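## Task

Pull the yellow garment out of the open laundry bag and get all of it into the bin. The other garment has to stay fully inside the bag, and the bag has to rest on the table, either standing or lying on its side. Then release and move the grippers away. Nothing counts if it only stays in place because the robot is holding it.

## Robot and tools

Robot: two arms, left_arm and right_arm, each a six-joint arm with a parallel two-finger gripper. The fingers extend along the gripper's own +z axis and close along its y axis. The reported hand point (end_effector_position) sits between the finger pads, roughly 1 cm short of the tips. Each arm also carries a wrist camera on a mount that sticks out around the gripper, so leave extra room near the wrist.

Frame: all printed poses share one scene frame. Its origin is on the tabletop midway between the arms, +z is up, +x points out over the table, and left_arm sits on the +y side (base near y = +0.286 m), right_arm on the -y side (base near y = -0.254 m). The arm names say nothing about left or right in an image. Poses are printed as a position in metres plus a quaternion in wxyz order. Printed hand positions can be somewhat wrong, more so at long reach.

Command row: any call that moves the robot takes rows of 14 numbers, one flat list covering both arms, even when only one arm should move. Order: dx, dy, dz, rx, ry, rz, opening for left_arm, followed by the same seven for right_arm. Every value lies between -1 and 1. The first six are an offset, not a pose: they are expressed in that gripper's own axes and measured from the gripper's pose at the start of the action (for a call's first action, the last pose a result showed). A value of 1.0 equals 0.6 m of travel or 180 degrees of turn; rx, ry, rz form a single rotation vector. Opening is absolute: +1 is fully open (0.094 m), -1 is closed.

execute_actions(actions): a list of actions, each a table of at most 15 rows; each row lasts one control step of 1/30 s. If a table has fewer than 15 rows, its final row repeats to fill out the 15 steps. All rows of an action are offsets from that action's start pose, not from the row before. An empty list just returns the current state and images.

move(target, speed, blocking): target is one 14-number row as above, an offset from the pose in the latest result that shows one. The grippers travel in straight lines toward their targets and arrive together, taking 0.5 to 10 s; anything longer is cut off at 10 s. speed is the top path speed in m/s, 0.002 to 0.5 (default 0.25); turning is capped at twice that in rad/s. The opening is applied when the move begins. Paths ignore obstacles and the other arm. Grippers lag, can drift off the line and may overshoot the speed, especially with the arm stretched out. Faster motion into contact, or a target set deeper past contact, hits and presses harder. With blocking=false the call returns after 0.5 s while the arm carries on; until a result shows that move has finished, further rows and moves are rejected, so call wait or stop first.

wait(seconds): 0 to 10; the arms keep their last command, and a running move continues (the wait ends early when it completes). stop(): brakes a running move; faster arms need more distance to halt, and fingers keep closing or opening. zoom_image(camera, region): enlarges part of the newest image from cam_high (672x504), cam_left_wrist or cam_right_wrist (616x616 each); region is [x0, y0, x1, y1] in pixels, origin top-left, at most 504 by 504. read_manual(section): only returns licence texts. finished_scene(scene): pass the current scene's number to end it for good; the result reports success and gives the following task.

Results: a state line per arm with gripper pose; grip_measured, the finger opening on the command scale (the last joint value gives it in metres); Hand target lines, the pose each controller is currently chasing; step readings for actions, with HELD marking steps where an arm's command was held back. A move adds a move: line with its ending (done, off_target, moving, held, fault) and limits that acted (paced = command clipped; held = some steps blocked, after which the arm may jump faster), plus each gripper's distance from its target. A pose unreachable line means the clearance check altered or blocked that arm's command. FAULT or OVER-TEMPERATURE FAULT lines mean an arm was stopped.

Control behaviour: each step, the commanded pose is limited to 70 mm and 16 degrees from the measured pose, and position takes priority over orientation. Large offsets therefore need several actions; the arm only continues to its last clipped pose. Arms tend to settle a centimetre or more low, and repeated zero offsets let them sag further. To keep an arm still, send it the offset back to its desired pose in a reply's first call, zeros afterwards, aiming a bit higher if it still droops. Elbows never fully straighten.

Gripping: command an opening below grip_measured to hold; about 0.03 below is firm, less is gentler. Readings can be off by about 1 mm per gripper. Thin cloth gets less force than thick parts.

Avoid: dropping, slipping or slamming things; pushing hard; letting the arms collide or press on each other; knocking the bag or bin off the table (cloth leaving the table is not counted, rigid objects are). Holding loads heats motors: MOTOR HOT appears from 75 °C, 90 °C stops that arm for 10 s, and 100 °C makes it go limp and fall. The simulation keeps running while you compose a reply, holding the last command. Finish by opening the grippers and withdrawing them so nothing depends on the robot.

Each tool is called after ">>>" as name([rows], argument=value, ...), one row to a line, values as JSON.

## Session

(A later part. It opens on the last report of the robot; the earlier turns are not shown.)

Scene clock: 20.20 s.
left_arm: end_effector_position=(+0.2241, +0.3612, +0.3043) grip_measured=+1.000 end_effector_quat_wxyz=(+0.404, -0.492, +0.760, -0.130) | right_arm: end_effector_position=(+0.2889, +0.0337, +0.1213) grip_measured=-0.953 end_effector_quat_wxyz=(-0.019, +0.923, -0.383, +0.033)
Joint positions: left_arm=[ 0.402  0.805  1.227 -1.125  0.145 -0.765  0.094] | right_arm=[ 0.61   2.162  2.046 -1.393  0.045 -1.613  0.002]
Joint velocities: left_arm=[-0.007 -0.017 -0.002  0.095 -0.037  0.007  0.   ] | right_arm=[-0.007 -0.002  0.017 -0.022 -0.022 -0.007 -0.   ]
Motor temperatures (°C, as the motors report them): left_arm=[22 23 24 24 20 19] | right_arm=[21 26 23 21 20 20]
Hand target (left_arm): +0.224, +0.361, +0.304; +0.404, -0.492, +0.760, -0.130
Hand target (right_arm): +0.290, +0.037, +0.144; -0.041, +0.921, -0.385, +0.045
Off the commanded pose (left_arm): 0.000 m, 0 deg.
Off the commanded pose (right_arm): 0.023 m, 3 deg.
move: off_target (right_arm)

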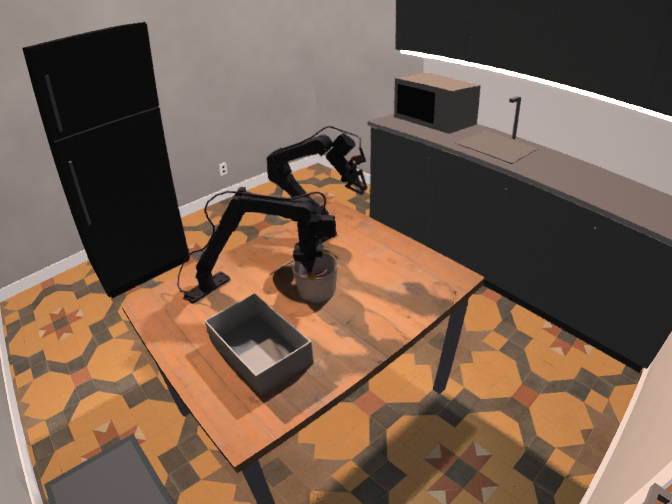

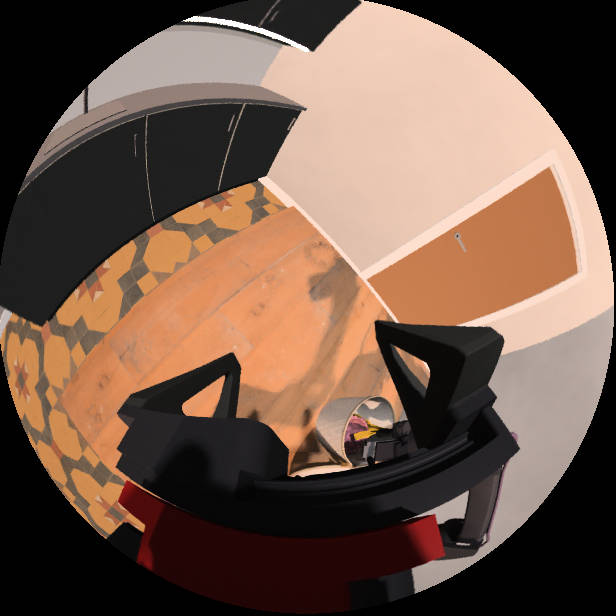

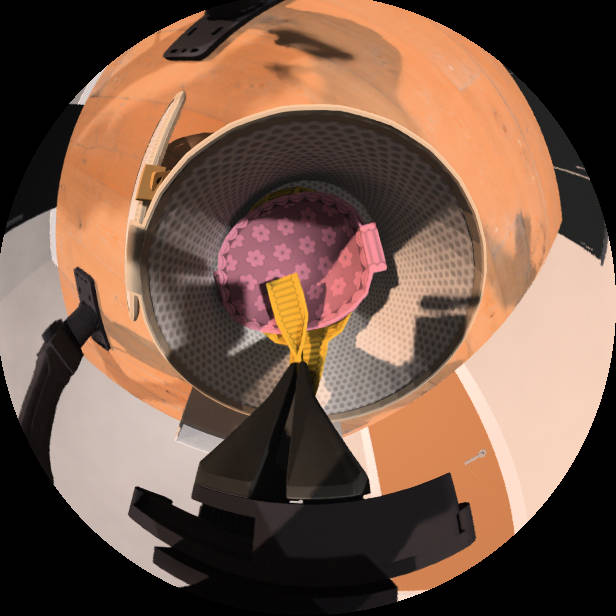

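Gripped. Move over the cup to tip it.

>>> move(target=[0,0,0,0,0,0,1,-0.11,-0.02,-0.07,0,0,0,-1], speed=0.1)

Scene clock: 21.63 s.
left_arm: end_effector_position=(+0.2241, +0.3612, +0.3043) grip_measured=+1.000 end_effector_quat_wxyz=(+0.404, -0.492, +0.760, -0.130) | right_arm: end_effector_position=(+0.2449, +0.0862, +0.1497) grip_measured=-0.953 end_effector_quat_wxyz=(-0.023, +0.925, -0.377, +0.033)
Joint positions: left_arm=[ 0.402  0.805  1.227 -1.125  0.145 -0.765  0.094] | right_arm=[ 0.769  2.234  2.279 -1.552  0.05  -1.467  0.002]
Joint velocities: left_arm=[ 0.002 -0.017  0.012 -0.081 -0.022 -0.051  0.   ] | right_arm=[-0.002 -0.002  0.017 -0.022  0.022  0.037  0.   ]
Motor temperatures (°C, as the motors report them): left_arm=[22 23 24 24 20 19] | right_arm=[21 26 24 21 20 20]
Hand target (left_arm): +0.224, +0.361, +0.304; +0.404, -0.492, +0.760, -0.130
Hand target (right_arm): +0.246, +0.088, +0.159; -0.034, +0.923, -0.382, +0.037
Off the commanded pose (left_arm): 0.000 m, 0 deg.
Off the commanded pose (right_arm): 0.012 m, 1 deg.
joint sent to its limit (right arm) — the command would take joint 4 (wrist pitch) past its lower limit, so that joint was sent only as far as its limit.
move: off_target (right_arm)

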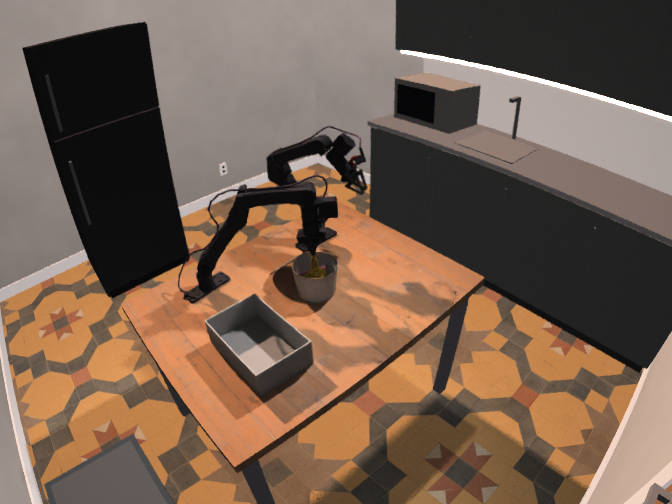

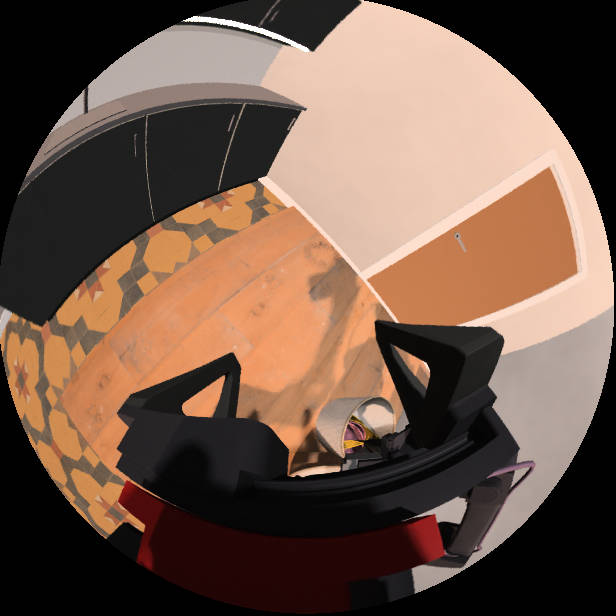

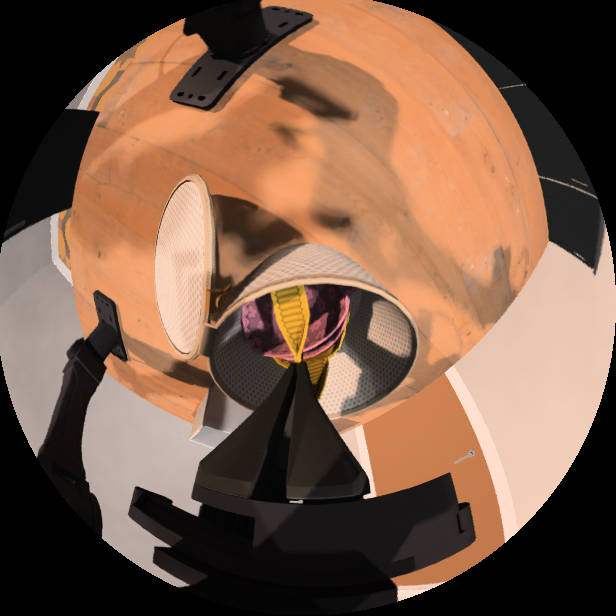

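>>> move(target=[0,0,0,0,0,0,1,0.09,-0.03,-0.15,0.12,0,0,-1], speed=0.2)

>>> zoom_image(camera="cam_high", region=[240,180,400,320])

Scene clock: 23.43 s.
left_arm: end_effector_position=(+0.2241, +0.3612, +0.3043) grip_measured=+1.000 end_effector_quat_wxyz=(+0.404, -0.492, +0.760, -0.130) | right_arm: end_effector_position=(+0.2896, +0.0609, +0.2352) grip_measured=-0.953 end_effector_quat_wxyz=(-0.177, +0.908, -0.366, +0.102)
Joint positions: left_arm=[ 0.402  0.805  1.227 -1.125  0.145 -0.765  0.094] | right_arm=[ 0.656  1.966  2.137 -1.332  0.05  -1.597  0.002]
Joint velocities: left_arm=[-0.012 -0.002 -0.002 -0.007 -0.051  0.007  0.   ] | right_arm=[-0.012 -0.007 -0.007  0.051  0.007 -0.051 -0.001]
Motor temperatures (°C, as the motors report them): left_arm=[22 23 24 25 20 19] | right_arm=[21 26 24 21 20 20]
Hand target (left_arm): +0.224, +0.361, +0.304; +0.404, -0.492, +0.760, -0.130
Hand target (right_arm): +0.289, +0.061, +0.245; -0.196, +0.906, -0.362, +0.104
Off the commanded pose (left_arm): 0.000 m, 0 deg.
Off the commanded pose (right_arm): 0.008 m, 2 deg.
move: done

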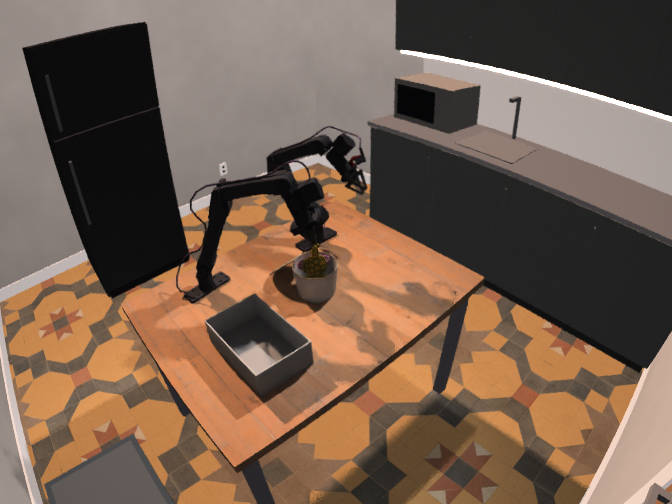

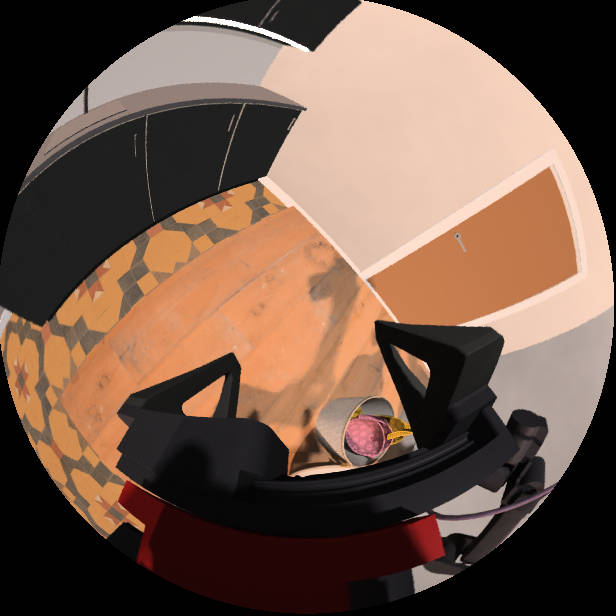

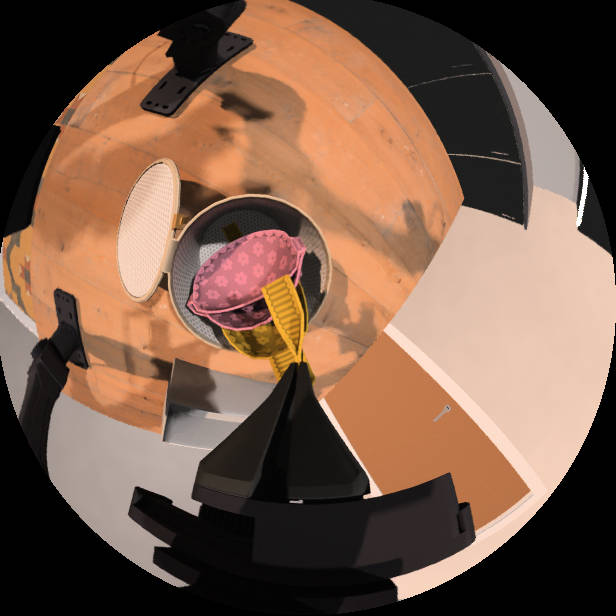

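Region (240, 180, 400, 320) of cam_high's 672x504 image, scaled by 3.150, with more detail than that image has; it fills the top 441 rows of this view, and the rest is white.

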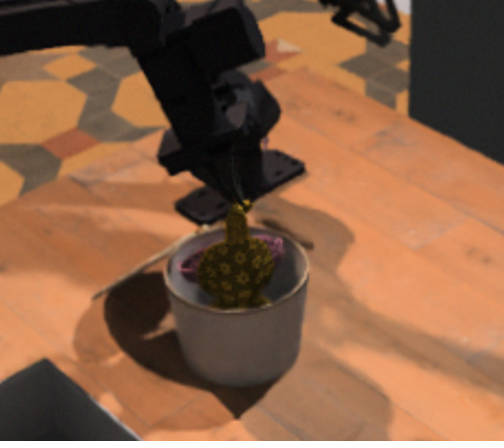

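>>> move(target=[0,0,0,0,0,0,1,-0.10,0.073,0.168,0,0,0,-1], speed=0.15)

>>> move(target=[0,0,0,0,0,0,1,0.12,-0.08,-0.185,0,0,0,-1], speed=0.25)

Scene clock: 25.20 s.
left_arm: end_effector_position=(+0.2241, +0.3612, +0.3043) grip_measured=+1.000 end_effector_quat_wxyz=(+0.404, -0.492, +0.760, -0.130) | right_arm: end_effector_position=(+0.2516, +0.0953, +0.1104) grip_measured=-0.953 end_effector_quat_wxyz=(-0.158, +0.914, -0.362, +0.096)
Joint positions: left_arm=[ 0.402  0.805  1.227 -1.125  0.145 -0.765  0.094] | right_arm=[ 0.789  1.931  1.598 -0.879  0.098 -1.482  0.002]
Joint velocities: left_arm=[ 0.012 -0.007  0.017 -0.095 -0.022  0.066  0.   ] | right_arm=[ 0.007 -0.012 -0.007 -0.022 -0.022  0.051 -0.   ]
Motor temperatures (°C, as the motors report them): left_arm=[22 23 24 25 20 19] | right_arm=[21 27 24 21 20 20]
Hand target (left_arm): +0.224, +0.361, +0.304; +0.404, -0.492, +0.760, -0.130
Hand target (right_arm): +0.251, +0.098, +0.122; -0.177, +0.908, -0.366, +0.101
Off the commanded pose (left_arm): 0.000 m, 0 deg.
Off the commanded pose (right_arm): 0.012 m, 2 deg.
move: off_target (right_arm)

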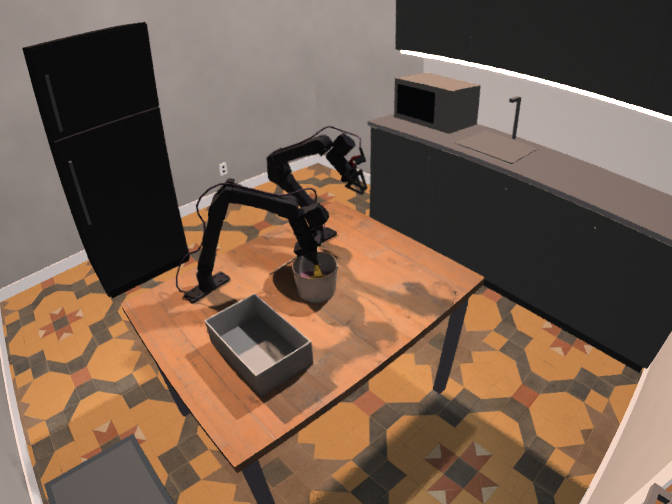

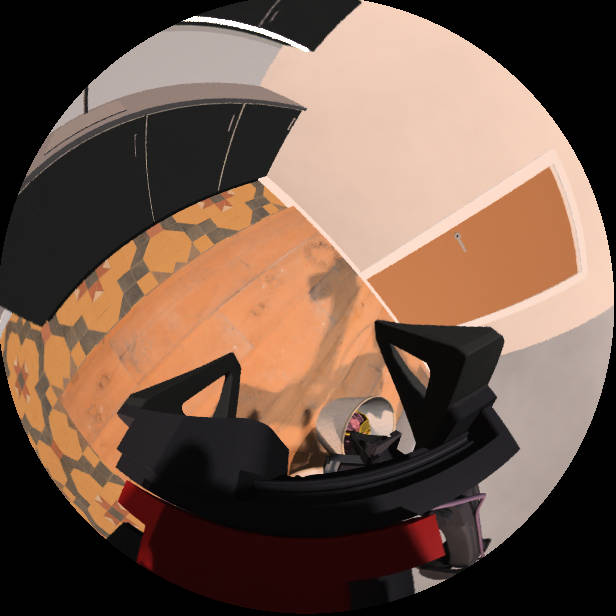

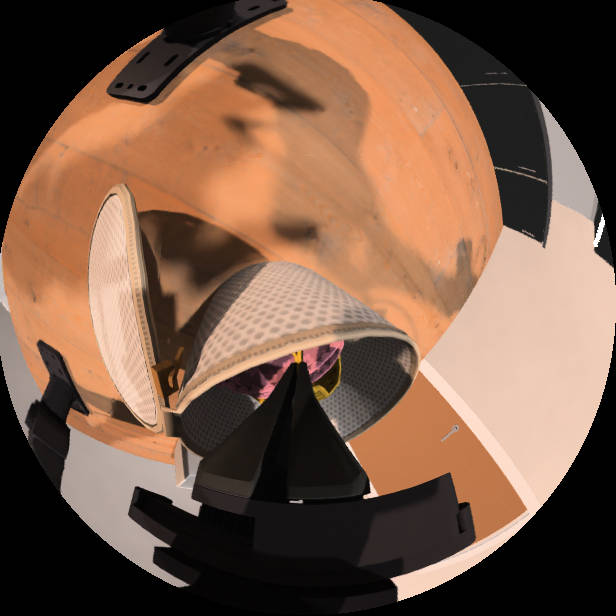

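Scene clock: 26.57 s.
left_arm: end_effector_position=(+0.2241, +0.3612, +0.3043) grip_measured=+1.000 end_effector_quat_wxyz=(+0.404, -0.492, +0.760, -0.130) | right_arm: end_effector_position=(+0.3000, +0.0512, +0.2205) grip_measured=-0.953 end_effector_quat_wxyz=(-0.138, +0.915, -0.367, +0.095)
Joint positions: left_arm=[ 0.402  0.805  1.227 -1.125  0.145 -0.765  0.094] | right_arm=[ 0.627  2.047  2.223 -1.414  0.057 -1.628  0.002]
Joint velocities: left_arm=[ 0.002  0.002  0.002 -0.051 -0.037  0.007  0.   ] | right_arm=[-0.017  0.007  0.007 -0.007 -0.066 -0.051 -0.   ]
Motor temperatures (°C, as the motors report them): left_arm=[22 23 24 25 20 19] | right_arm=[21 27 24 21 20 20]
Hand target (left_arm): +0.224, +0.361, +0.304; +0.404, -0.492, +0.760, -0.130
Hand target (right_arm): +0.300, +0.055, +0.236; -0.159, +0.913, -0.362, +0.098
Off the commanded pose (left_arm): 0.000 m, 0 deg.
Off the commanded pose (right_arm): 0.015 m, 2 deg.
move: off_target (right_arm)

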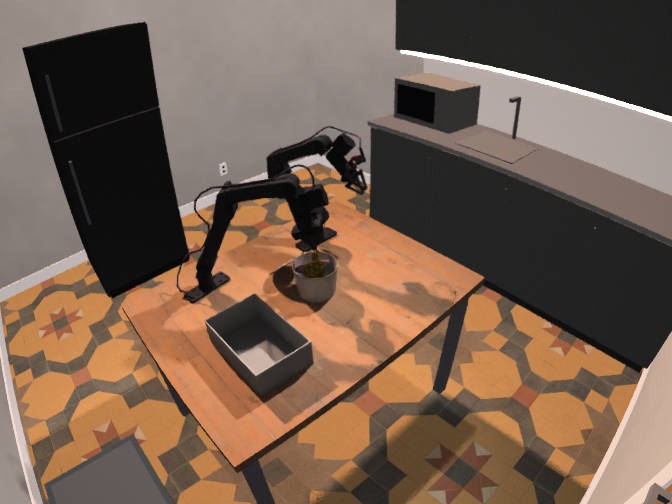

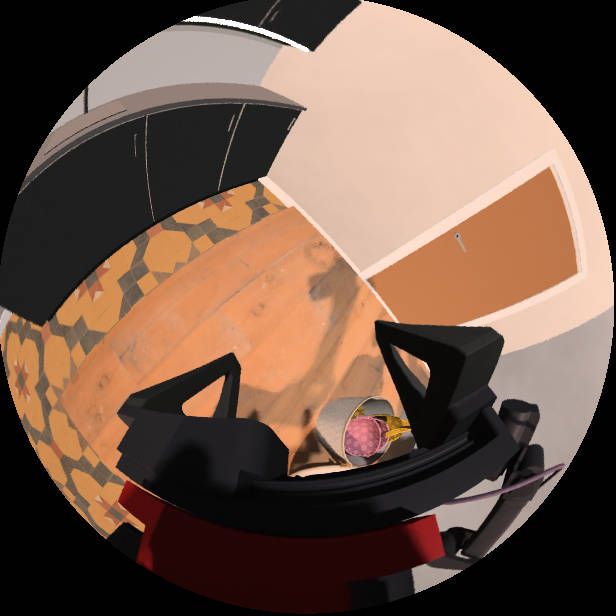

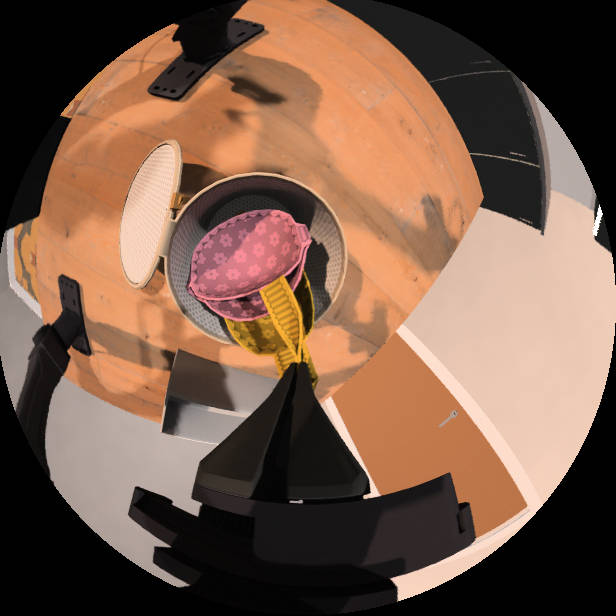

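>>> move(target=[0,0,0,0,0,0,1,0.02,-0.04,-0.12,0.08,0,0,-1], speed=0.15)

>>> zoom_image(camera="cam_high", region=[240,180,400,320])

Scene clock: 28.07 s.
left_arm: end_effector_position=(+0.2241, +0.3612, +0.3043) grip_measured=+1.000 end_effector_quat_wxyz=(+0.404, -0.492, +0.760, -0.130) | right_arm: end_effector_position=(+0.3034, +0.0476, +0.2822) grip_measured=-0.953 end_effector_quat_wxyz=(-0.226, +0.897, -0.354, +0.135)
Joint positions: left_arm=[ 0.402  0.805  1.227 -1.125  0.145 -0.765  0.094] | right_arm=[ 0.612  1.922  2.223 -1.34   0.045 -1.657  0.002]
Joint velocities: left_arm=[-0.012  0.002  0.007 -0.066 -0.007  0.007  0.   ] | right_arm=[-0.007 -0.007 -0.002  0.007 -0.037 -0.022 -0.001]
Motor temperatures (°C, as the motors report them): left_arm=[22 23 24 25 20 19] | right_arm=[21 27 24 21 20 20]
Hand target (left_arm): +0.224, +0.361, +0.304; +0.404, -0.492, +0.760, -0.130
Hand target (right_arm): +0.304, +0.047, +0.298; -0.251, +0.891, -0.351, +0.141
Off the commanded pose (left_arm): 0.000 m, 0 deg.
Off the commanded pose (right_arm): 0.015 m, 3 deg.
move: off_target (right_arm)

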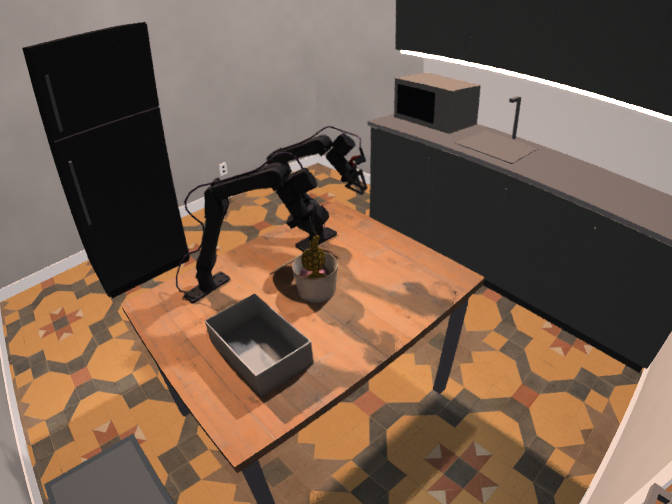

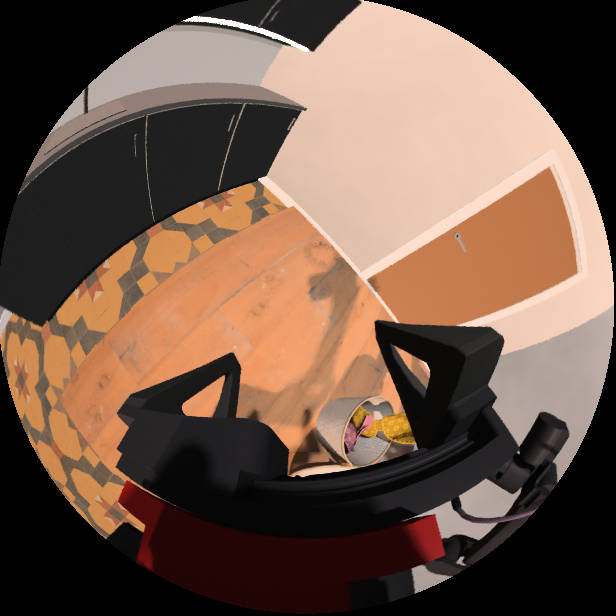

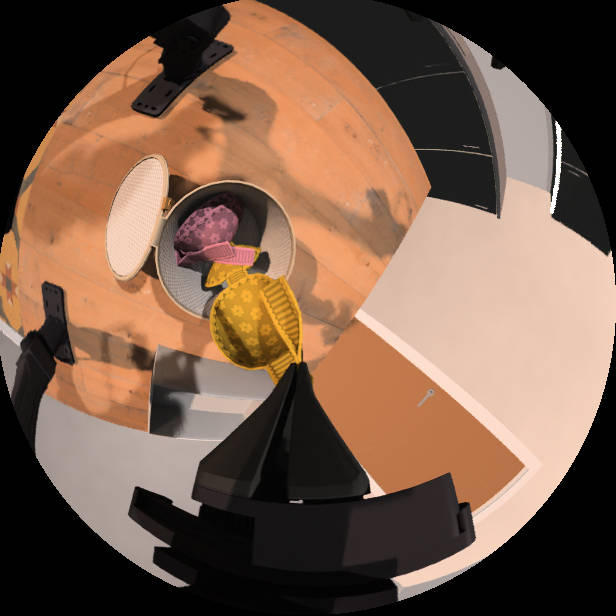

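Region (240, 180, 400, 320) of cam_high's 672x504 image, scaled by 3.150, with more detail than that image has; it fills the top 441 rows of this view, and the rest is white.

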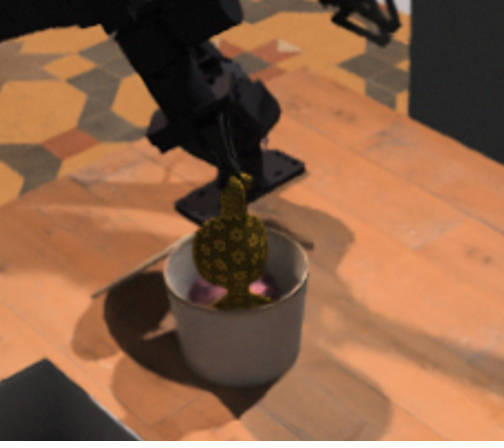

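>>> move(target=[0,0,0,0,0,0,1,0.026,-0.158,-0.272,0.2,0,0,-1], speed=0.15)

Scene clock: 30.87 s.
left_arm: end_effector_position=(+0.2241, +0.3612, +0.3043) grip_measured=+1.000 end_effector_quat_wxyz=(+0.404, -0.492, +0.760, -0.130) | right_arm: end_effector_position=(+0.3057, +0.0541, +0.4383) grip_measured=-0.953 end_effector_quat_wxyz=(-0.454, +0.808, -0.302, +0.223)
Joint positions: left_arm=[ 0.402  0.805  1.227 -1.125  0.145 -0.765  0.094] | right_arm=[ 0.589  1.749  2.312 -1.074 -0.03  -1.685  0.002]
Joint velocities: left_arm=[-0.002 -0.002  0.002  0.022 -0.095 -0.037  0.   ] | right_arm=[-0.017 -0.002  0.012 -0.022  0.051 -0.007 -0.   ]
Motor temperatures (°C, as the motors report them): left_arm=[22 23 25 25 20 19] | right_arm=[21 27 24 21 20 20]
Hand target (left_arm): +0.224, +0.361, +0.304; +0.404, -0.492, +0.760, -0.130
Hand target (right_arm): +0.301, +0.048, +0.472; -0.492, +0.785, -0.291, +0.239
Off the commanded pose (left_arm): 0.000 m, 0 deg.
Off the commanded pose (right_arm): 0.034 m, 6 deg.
move: off_target (right_arm)

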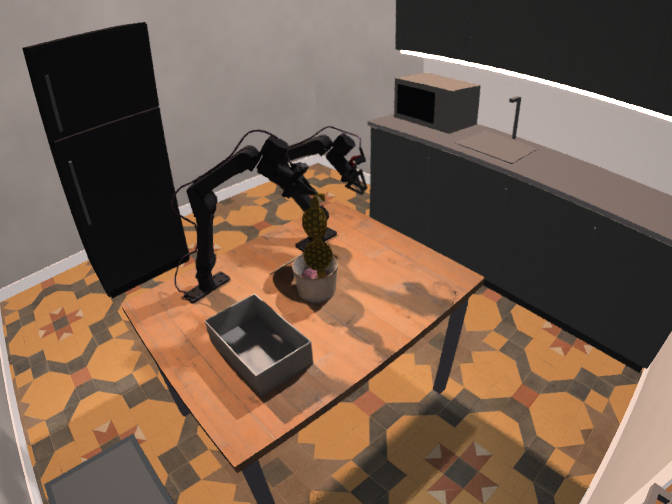

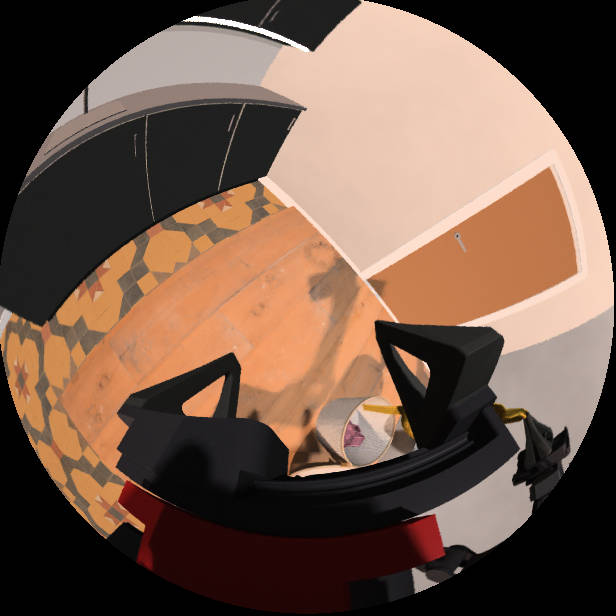

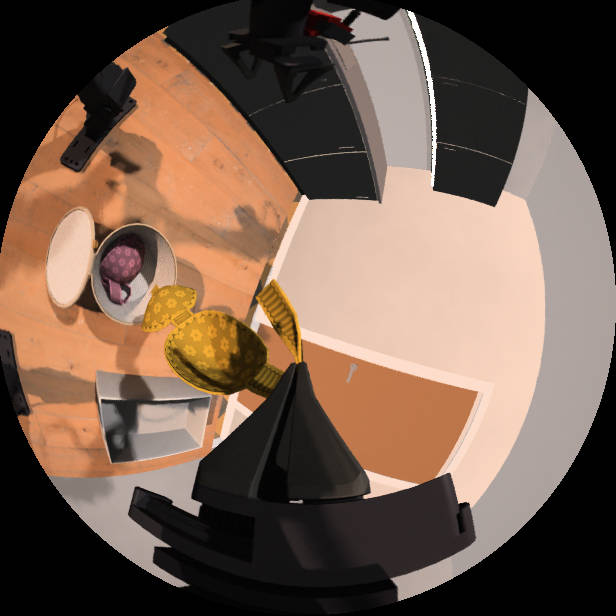

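>>> move(target=[0,0,0,0,0,0,1,0.527,0.113,-0.245,-0.022,0.22,0.123,-1], speed=0.2)

>>> move(target=[0,0,0,0,0,0,1,-0.02,0.2,0.11,0,0,0,-1], speed=0.12)

Scene clock: 33.80 s.
left_arm: end_effector_position=(+0.2241, +0.3612, +0.3043) grip_measured=+1.000 end_effector_quat_wxyz=(+0.404, -0.492, +0.760, -0.130) | right_arm: end_effector_position=(+0.4201, -0.2799, +0.4697) grip_measured=-0.953 end_effector_quat_wxyz=(-0.334, +0.626, -0.586, +0.390)
Joint positions: left_arm=[ 0.402  0.805  1.227 -1.125  0.145 -0.765  0.094] | right_arm=[-0.199  1.973  2.841 -1.36  -0.019 -1.692  0.002]
Joint velocities: left_arm=[-0.007 -0.002 -0.017  0.007  0.022  0.022  0.   ] | right_arm=[-0.002 -0.002 -0.007  0.037 -0.007 -0.037  0.   ]
Motor temperatures (°C, as the motors report them): left_arm=[22 23 25 25 20 19] | right_arm=[21 27 24 22 20 20]
Hand target (left_arm): +0.224, +0.361, +0.304; +0.404, -0.492, +0.760, -0.130
Hand target (right_arm): +0.417, -0.280, +0.481; -0.344, +0.619, -0.580, +0.402
Off the commanded pose (left_arm): 0.000 m, 0 deg.
Off the commanded pose (right_arm): 0.008 m, 1 deg.
elbow stopped short (right arm): the move would have taken joint 3 (elbow) straighter than the controller allows; a more bent joint 3 avoids this.
move: done

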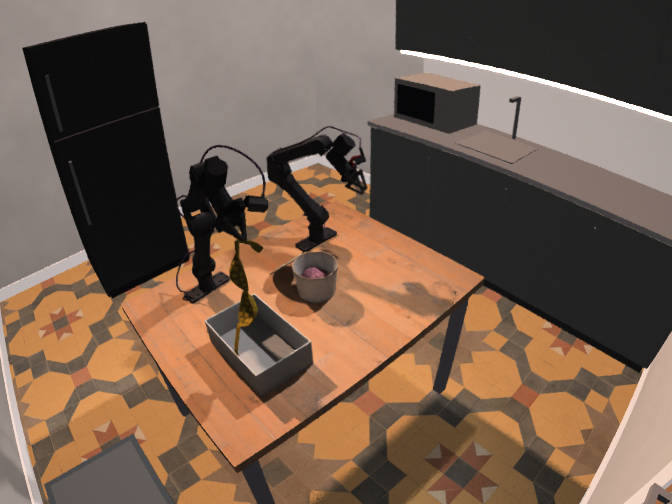

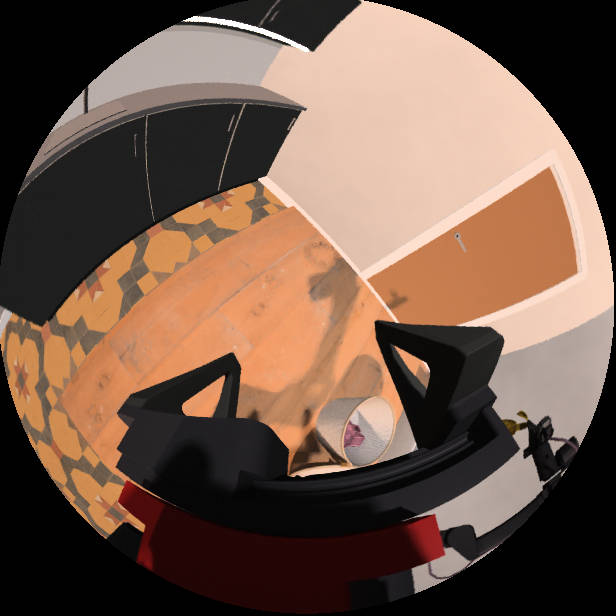

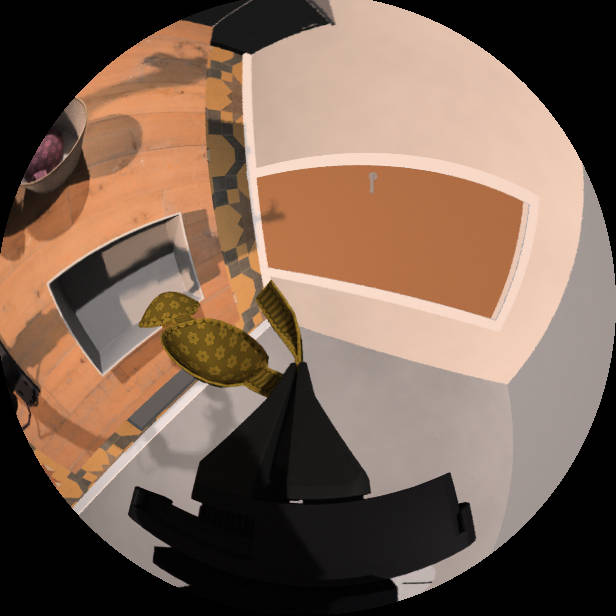

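Scene clock: 35.63 s.
left_arm: end_effector_position=(+0.2241, +0.3612, +0.3043) grip_measured=+1.000 end_effector_quat_wxyz=(+0.404, -0.492, +0.760, -0.130) | right_arm: end_effector_position=(+0.4237, -0.2801, +0.3152) grip_measured=-0.953 end_effector_quat_wxyz=(-0.317, +0.638, -0.597, +0.370)
Joint positions: left_arm=[ 0.402  0.805  1.227 -1.125  0.145 -0.765  0.094] | right_arm=[-0.199  1.506  1.521 -0.568 -0.019 -1.692  0.002]
Joint velocities: left_arm=[ 0.007  0.012  0.002  0.007 -0.051 -0.11   0.   ] | right_arm=[-0.012 -0.002  0.002 -0.007 -0.037 -0.051 -0.001]
Motor temperatures (°C, as the motors report them): left_arm=[22 23 25 25 20 19] | right_arm=[21 27 24 22 20 20]
Hand target (left_arm): +0.224, +0.361, +0.304; +0.404, -0.492, +0.760, -0.130
Hand target (right_arm): +0.421, -0.282, +0.334; -0.333, +0.627, -0.587, +0.390
Off the commanded pose (left_arm): 0.000 m, 0 deg.
Off the commanded pose (right_arm): 0.017 m, 3 deg.
move: off_target (right_arm)

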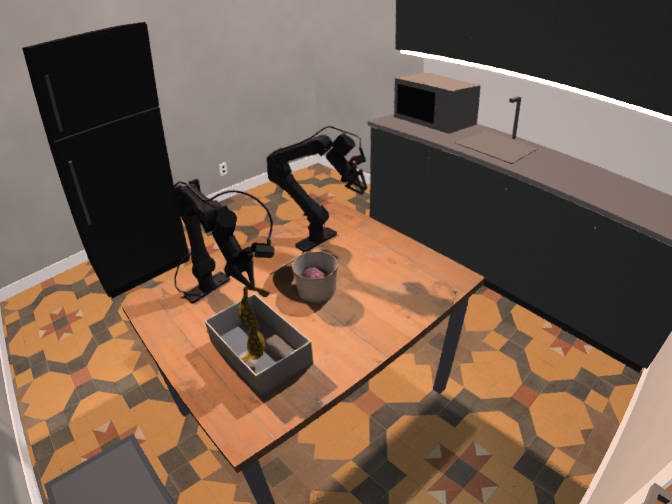

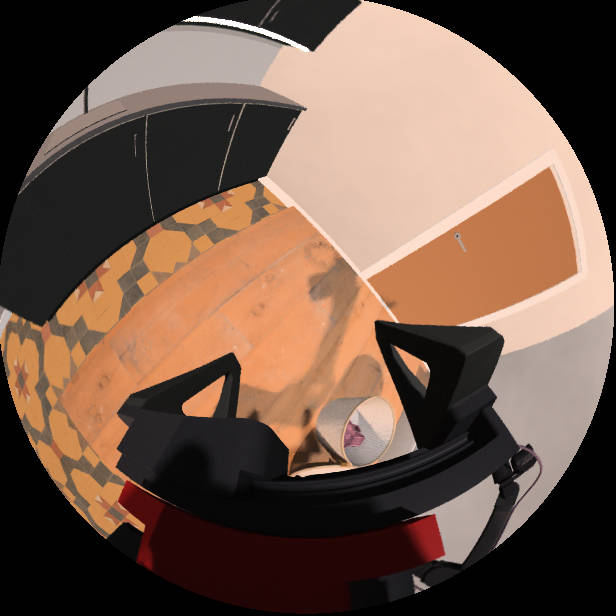

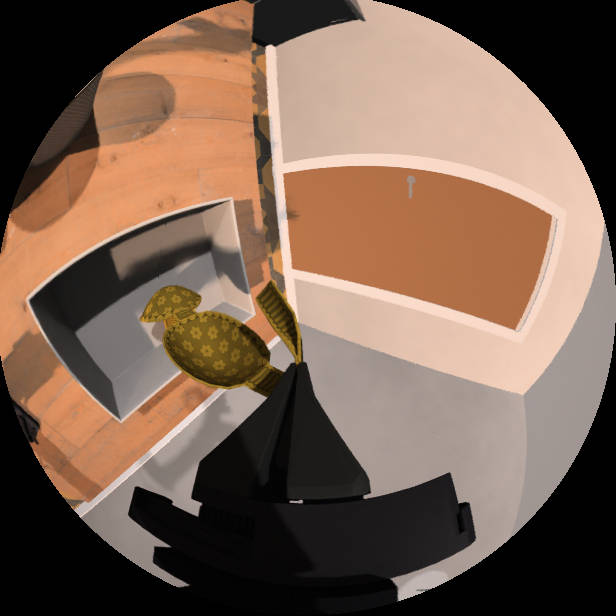

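Inside, slightly toward −y wall; shift +y while lowering.

>>> move(target=[0,0,0,0,0,0,1,-0.08,0.2,0.12,-0.15,0,0,-1], speed=0.15)

>>> move(target=[0,0,0,0,0,0,1,0,0,0,0,0,0,0.6])

>>> move(target=[0,0,0,0,0,0,1,0,0,-0.25,0,0,0,0.6])

Scene clock: 37.93 s.
left_arm: end_effector_position=(+0.2241, +0.3612, +0.3043) grip_measured=+1.000 end_effector_quat_wxyz=(+0.404, -0.492, +0.760, -0.130) | right_arm: end_effector_position=(+0.4145, -0.2487, +0.1555) grip_measured=-0.953 end_effector_quat_wxyz=(+0.149, -0.699, +0.668, -0.208)
Joint positions: left_arm=[ 0.402  0.805  1.227 -1.125  0.145 -0.765  0.094] | right_arm=[-0.087  1.782  1.521 -0.8    0.093 -1.593  0.002]
Joint velocities: left_arm=[-0.012  0.002 -0.002  0.095  0.022 -0.066  0.   ] | right_arm=[-0.012 -0.002 -0.002 -0.007  0.022  0.051 -0.001]
Motor temperatures (°C, as the motors report them): left_arm=[22 23 25 25 20 19] | right_arm=[21 26 24 22 20 20]
Hand target (left_arm): +0.224, +0.361, +0.304; +0.404, -0.492, +0.760, -0.130
Hand target (right_arm): +0.421, -0.246, +0.170; -0.161, +0.692, -0.669, +0.219
Off the commanded pose (left_arm): 0.000 m, 0 deg.
Off the commanded pose (right_arm): 0.018 m, 2 deg.
move: off_target (right_arm)

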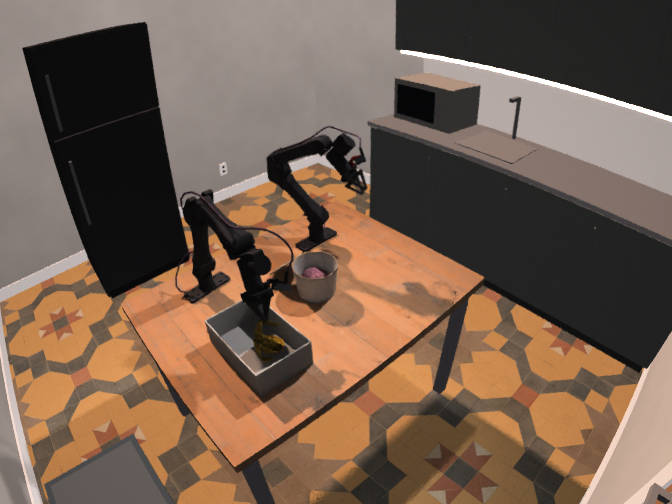

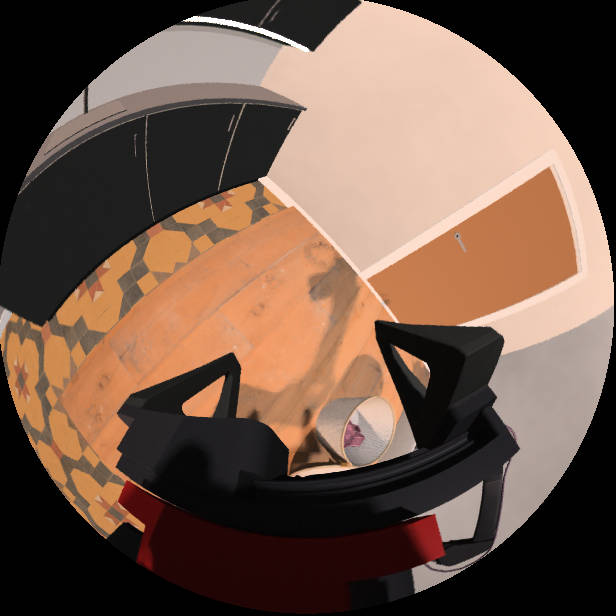

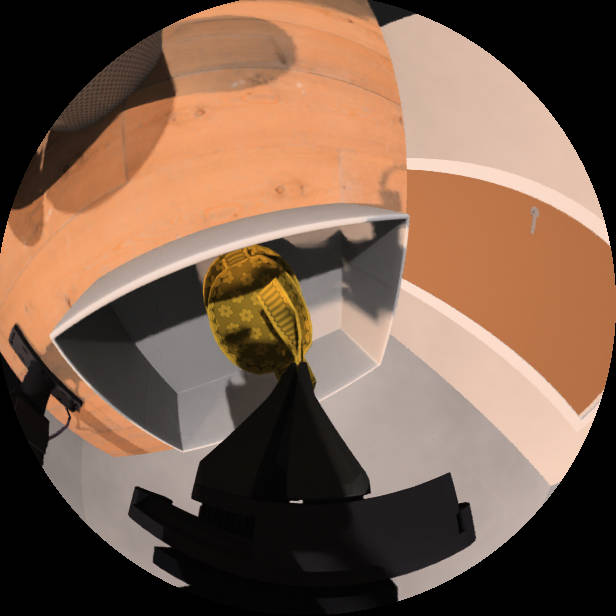

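Scene clock: 38.43 s.
left_arm: end_effector_position=(+0.2241, +0.3612, +0.3043) grip_measured=+1.000 end_effector_quat_wxyz=(+0.404, -0.492, +0.760, -0.130) | right_arm: end_effector_position=(+0.4145, -0.2487, +0.1555) grip_measured=+0.599 end_effector_quat_wxyz=(+0.149, -0.699, +0.668, -0.208)
Joint positions: left_arm=[ 0.402  0.805  1.227 -1.125  0.145 -0.765  0.094] | right_arm=[-0.087  1.782  1.521 -0.8    0.093 -1.593  0.075]
Joint velocities: left_arm=[-0.007  0.002  0.007 -0.022 -0.022 -0.022  0.   ] | right_arm=[-0.007 -0.017 -0.012  0.022  0.007 -0.066 -0.   ]
Motor temperatures (°C, as the motors report them): left_arm=[22 23 25 25 20 19] | right_arm=[21 26 24 22 20 20]
Hand target (left_arm): +0.224, +0.361, +0.304; +0.404, -0.492, +0.760, -0.130
Hand target (right_arm): +0.414, -0.249, +0.155; -0.149, +0.699, -0.668, +0.208
Off the commanded pose (left_arm): 0.000 m, 0 deg.
Off the commanded pose (right_arm): 0.000 m, 0 deg.
move: done

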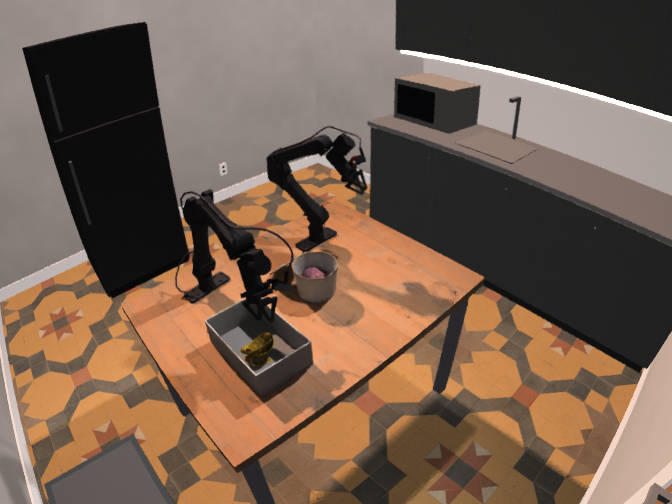

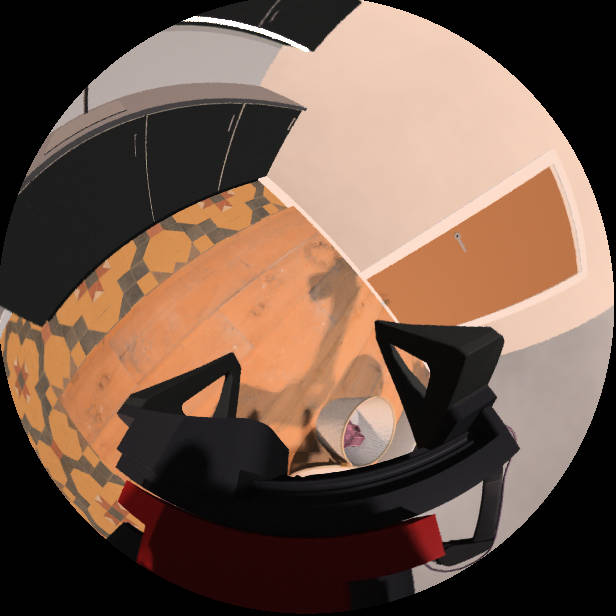

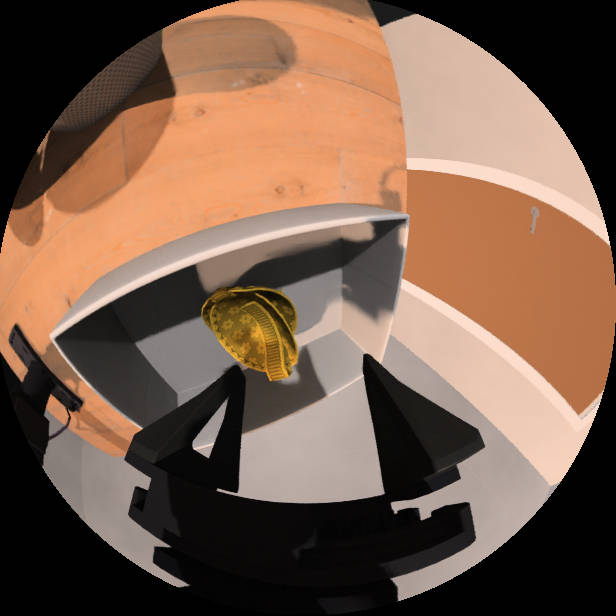

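Scene clock: 39.77 s.
left_arm: end_effector_position=(+0.2241, +0.3612, +0.3043) grip_measured=+1.000 end_effector_quat_wxyz=(+0.404, -0.492, +0.760, -0.130) | right_arm: end_effector_position=(+0.3410, -0.2380, +0.2717) grip_measured=+0.599 end_effector_quat_wxyz=(-0.137, +0.705, -0.668, +0.197)
Joint positions: left_arm=[ 0.402  0.805  1.227 -1.125  0.145 -0.765  0.094] | right_arm=[-0.04   1.631  1.842 -1.31   0.113 -1.558  0.075]
Joint velocities: left_arm=[-0.007 -0.002 -0.007 -0.051 -0.081  0.037  0.   ] | right_arm=[ 0.002 -0.002 -0.007 -0.037  0.051 -0.007 -0.   ]
Motor temperatures (°C, as the motors report them): left_arm=[22 23 25 25 20 19] | right_arm=[21 26 24 22 20 20]
Hand target (left_arm): +0.224, +0.361, +0.304; +0.404, -0.492, +0.760, -0.130
Hand target (right_arm): +0.341, -0.236, +0.286; -0.150, +0.699, -0.668, +0.208
Off the commanded pose (left_arm): 0.000 m, 0 deg.
Off the commanded pose (right_arm): 0.014 m, 2 deg.
move: off_target (right_arm)

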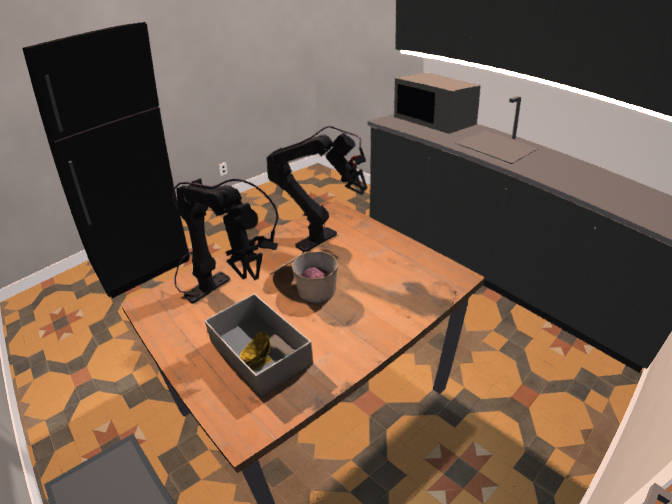

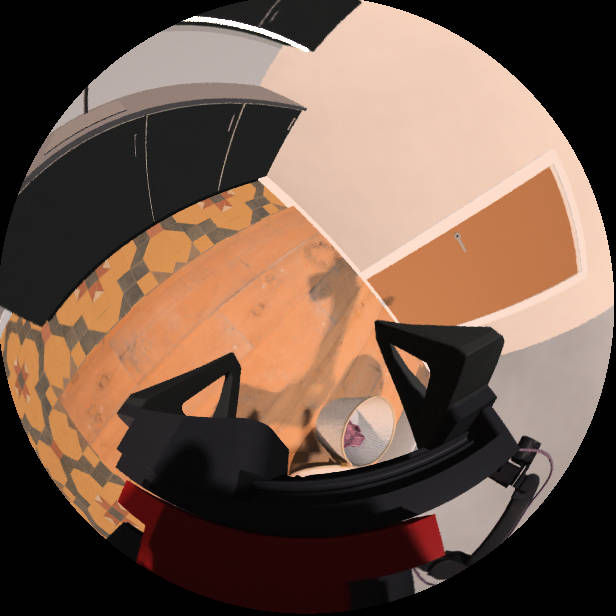

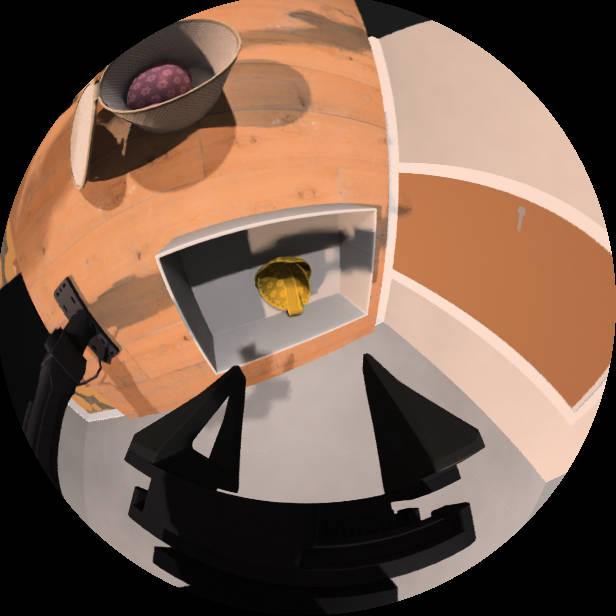

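>>> finished_scene(scene=2)

The scene is finished: the task was done.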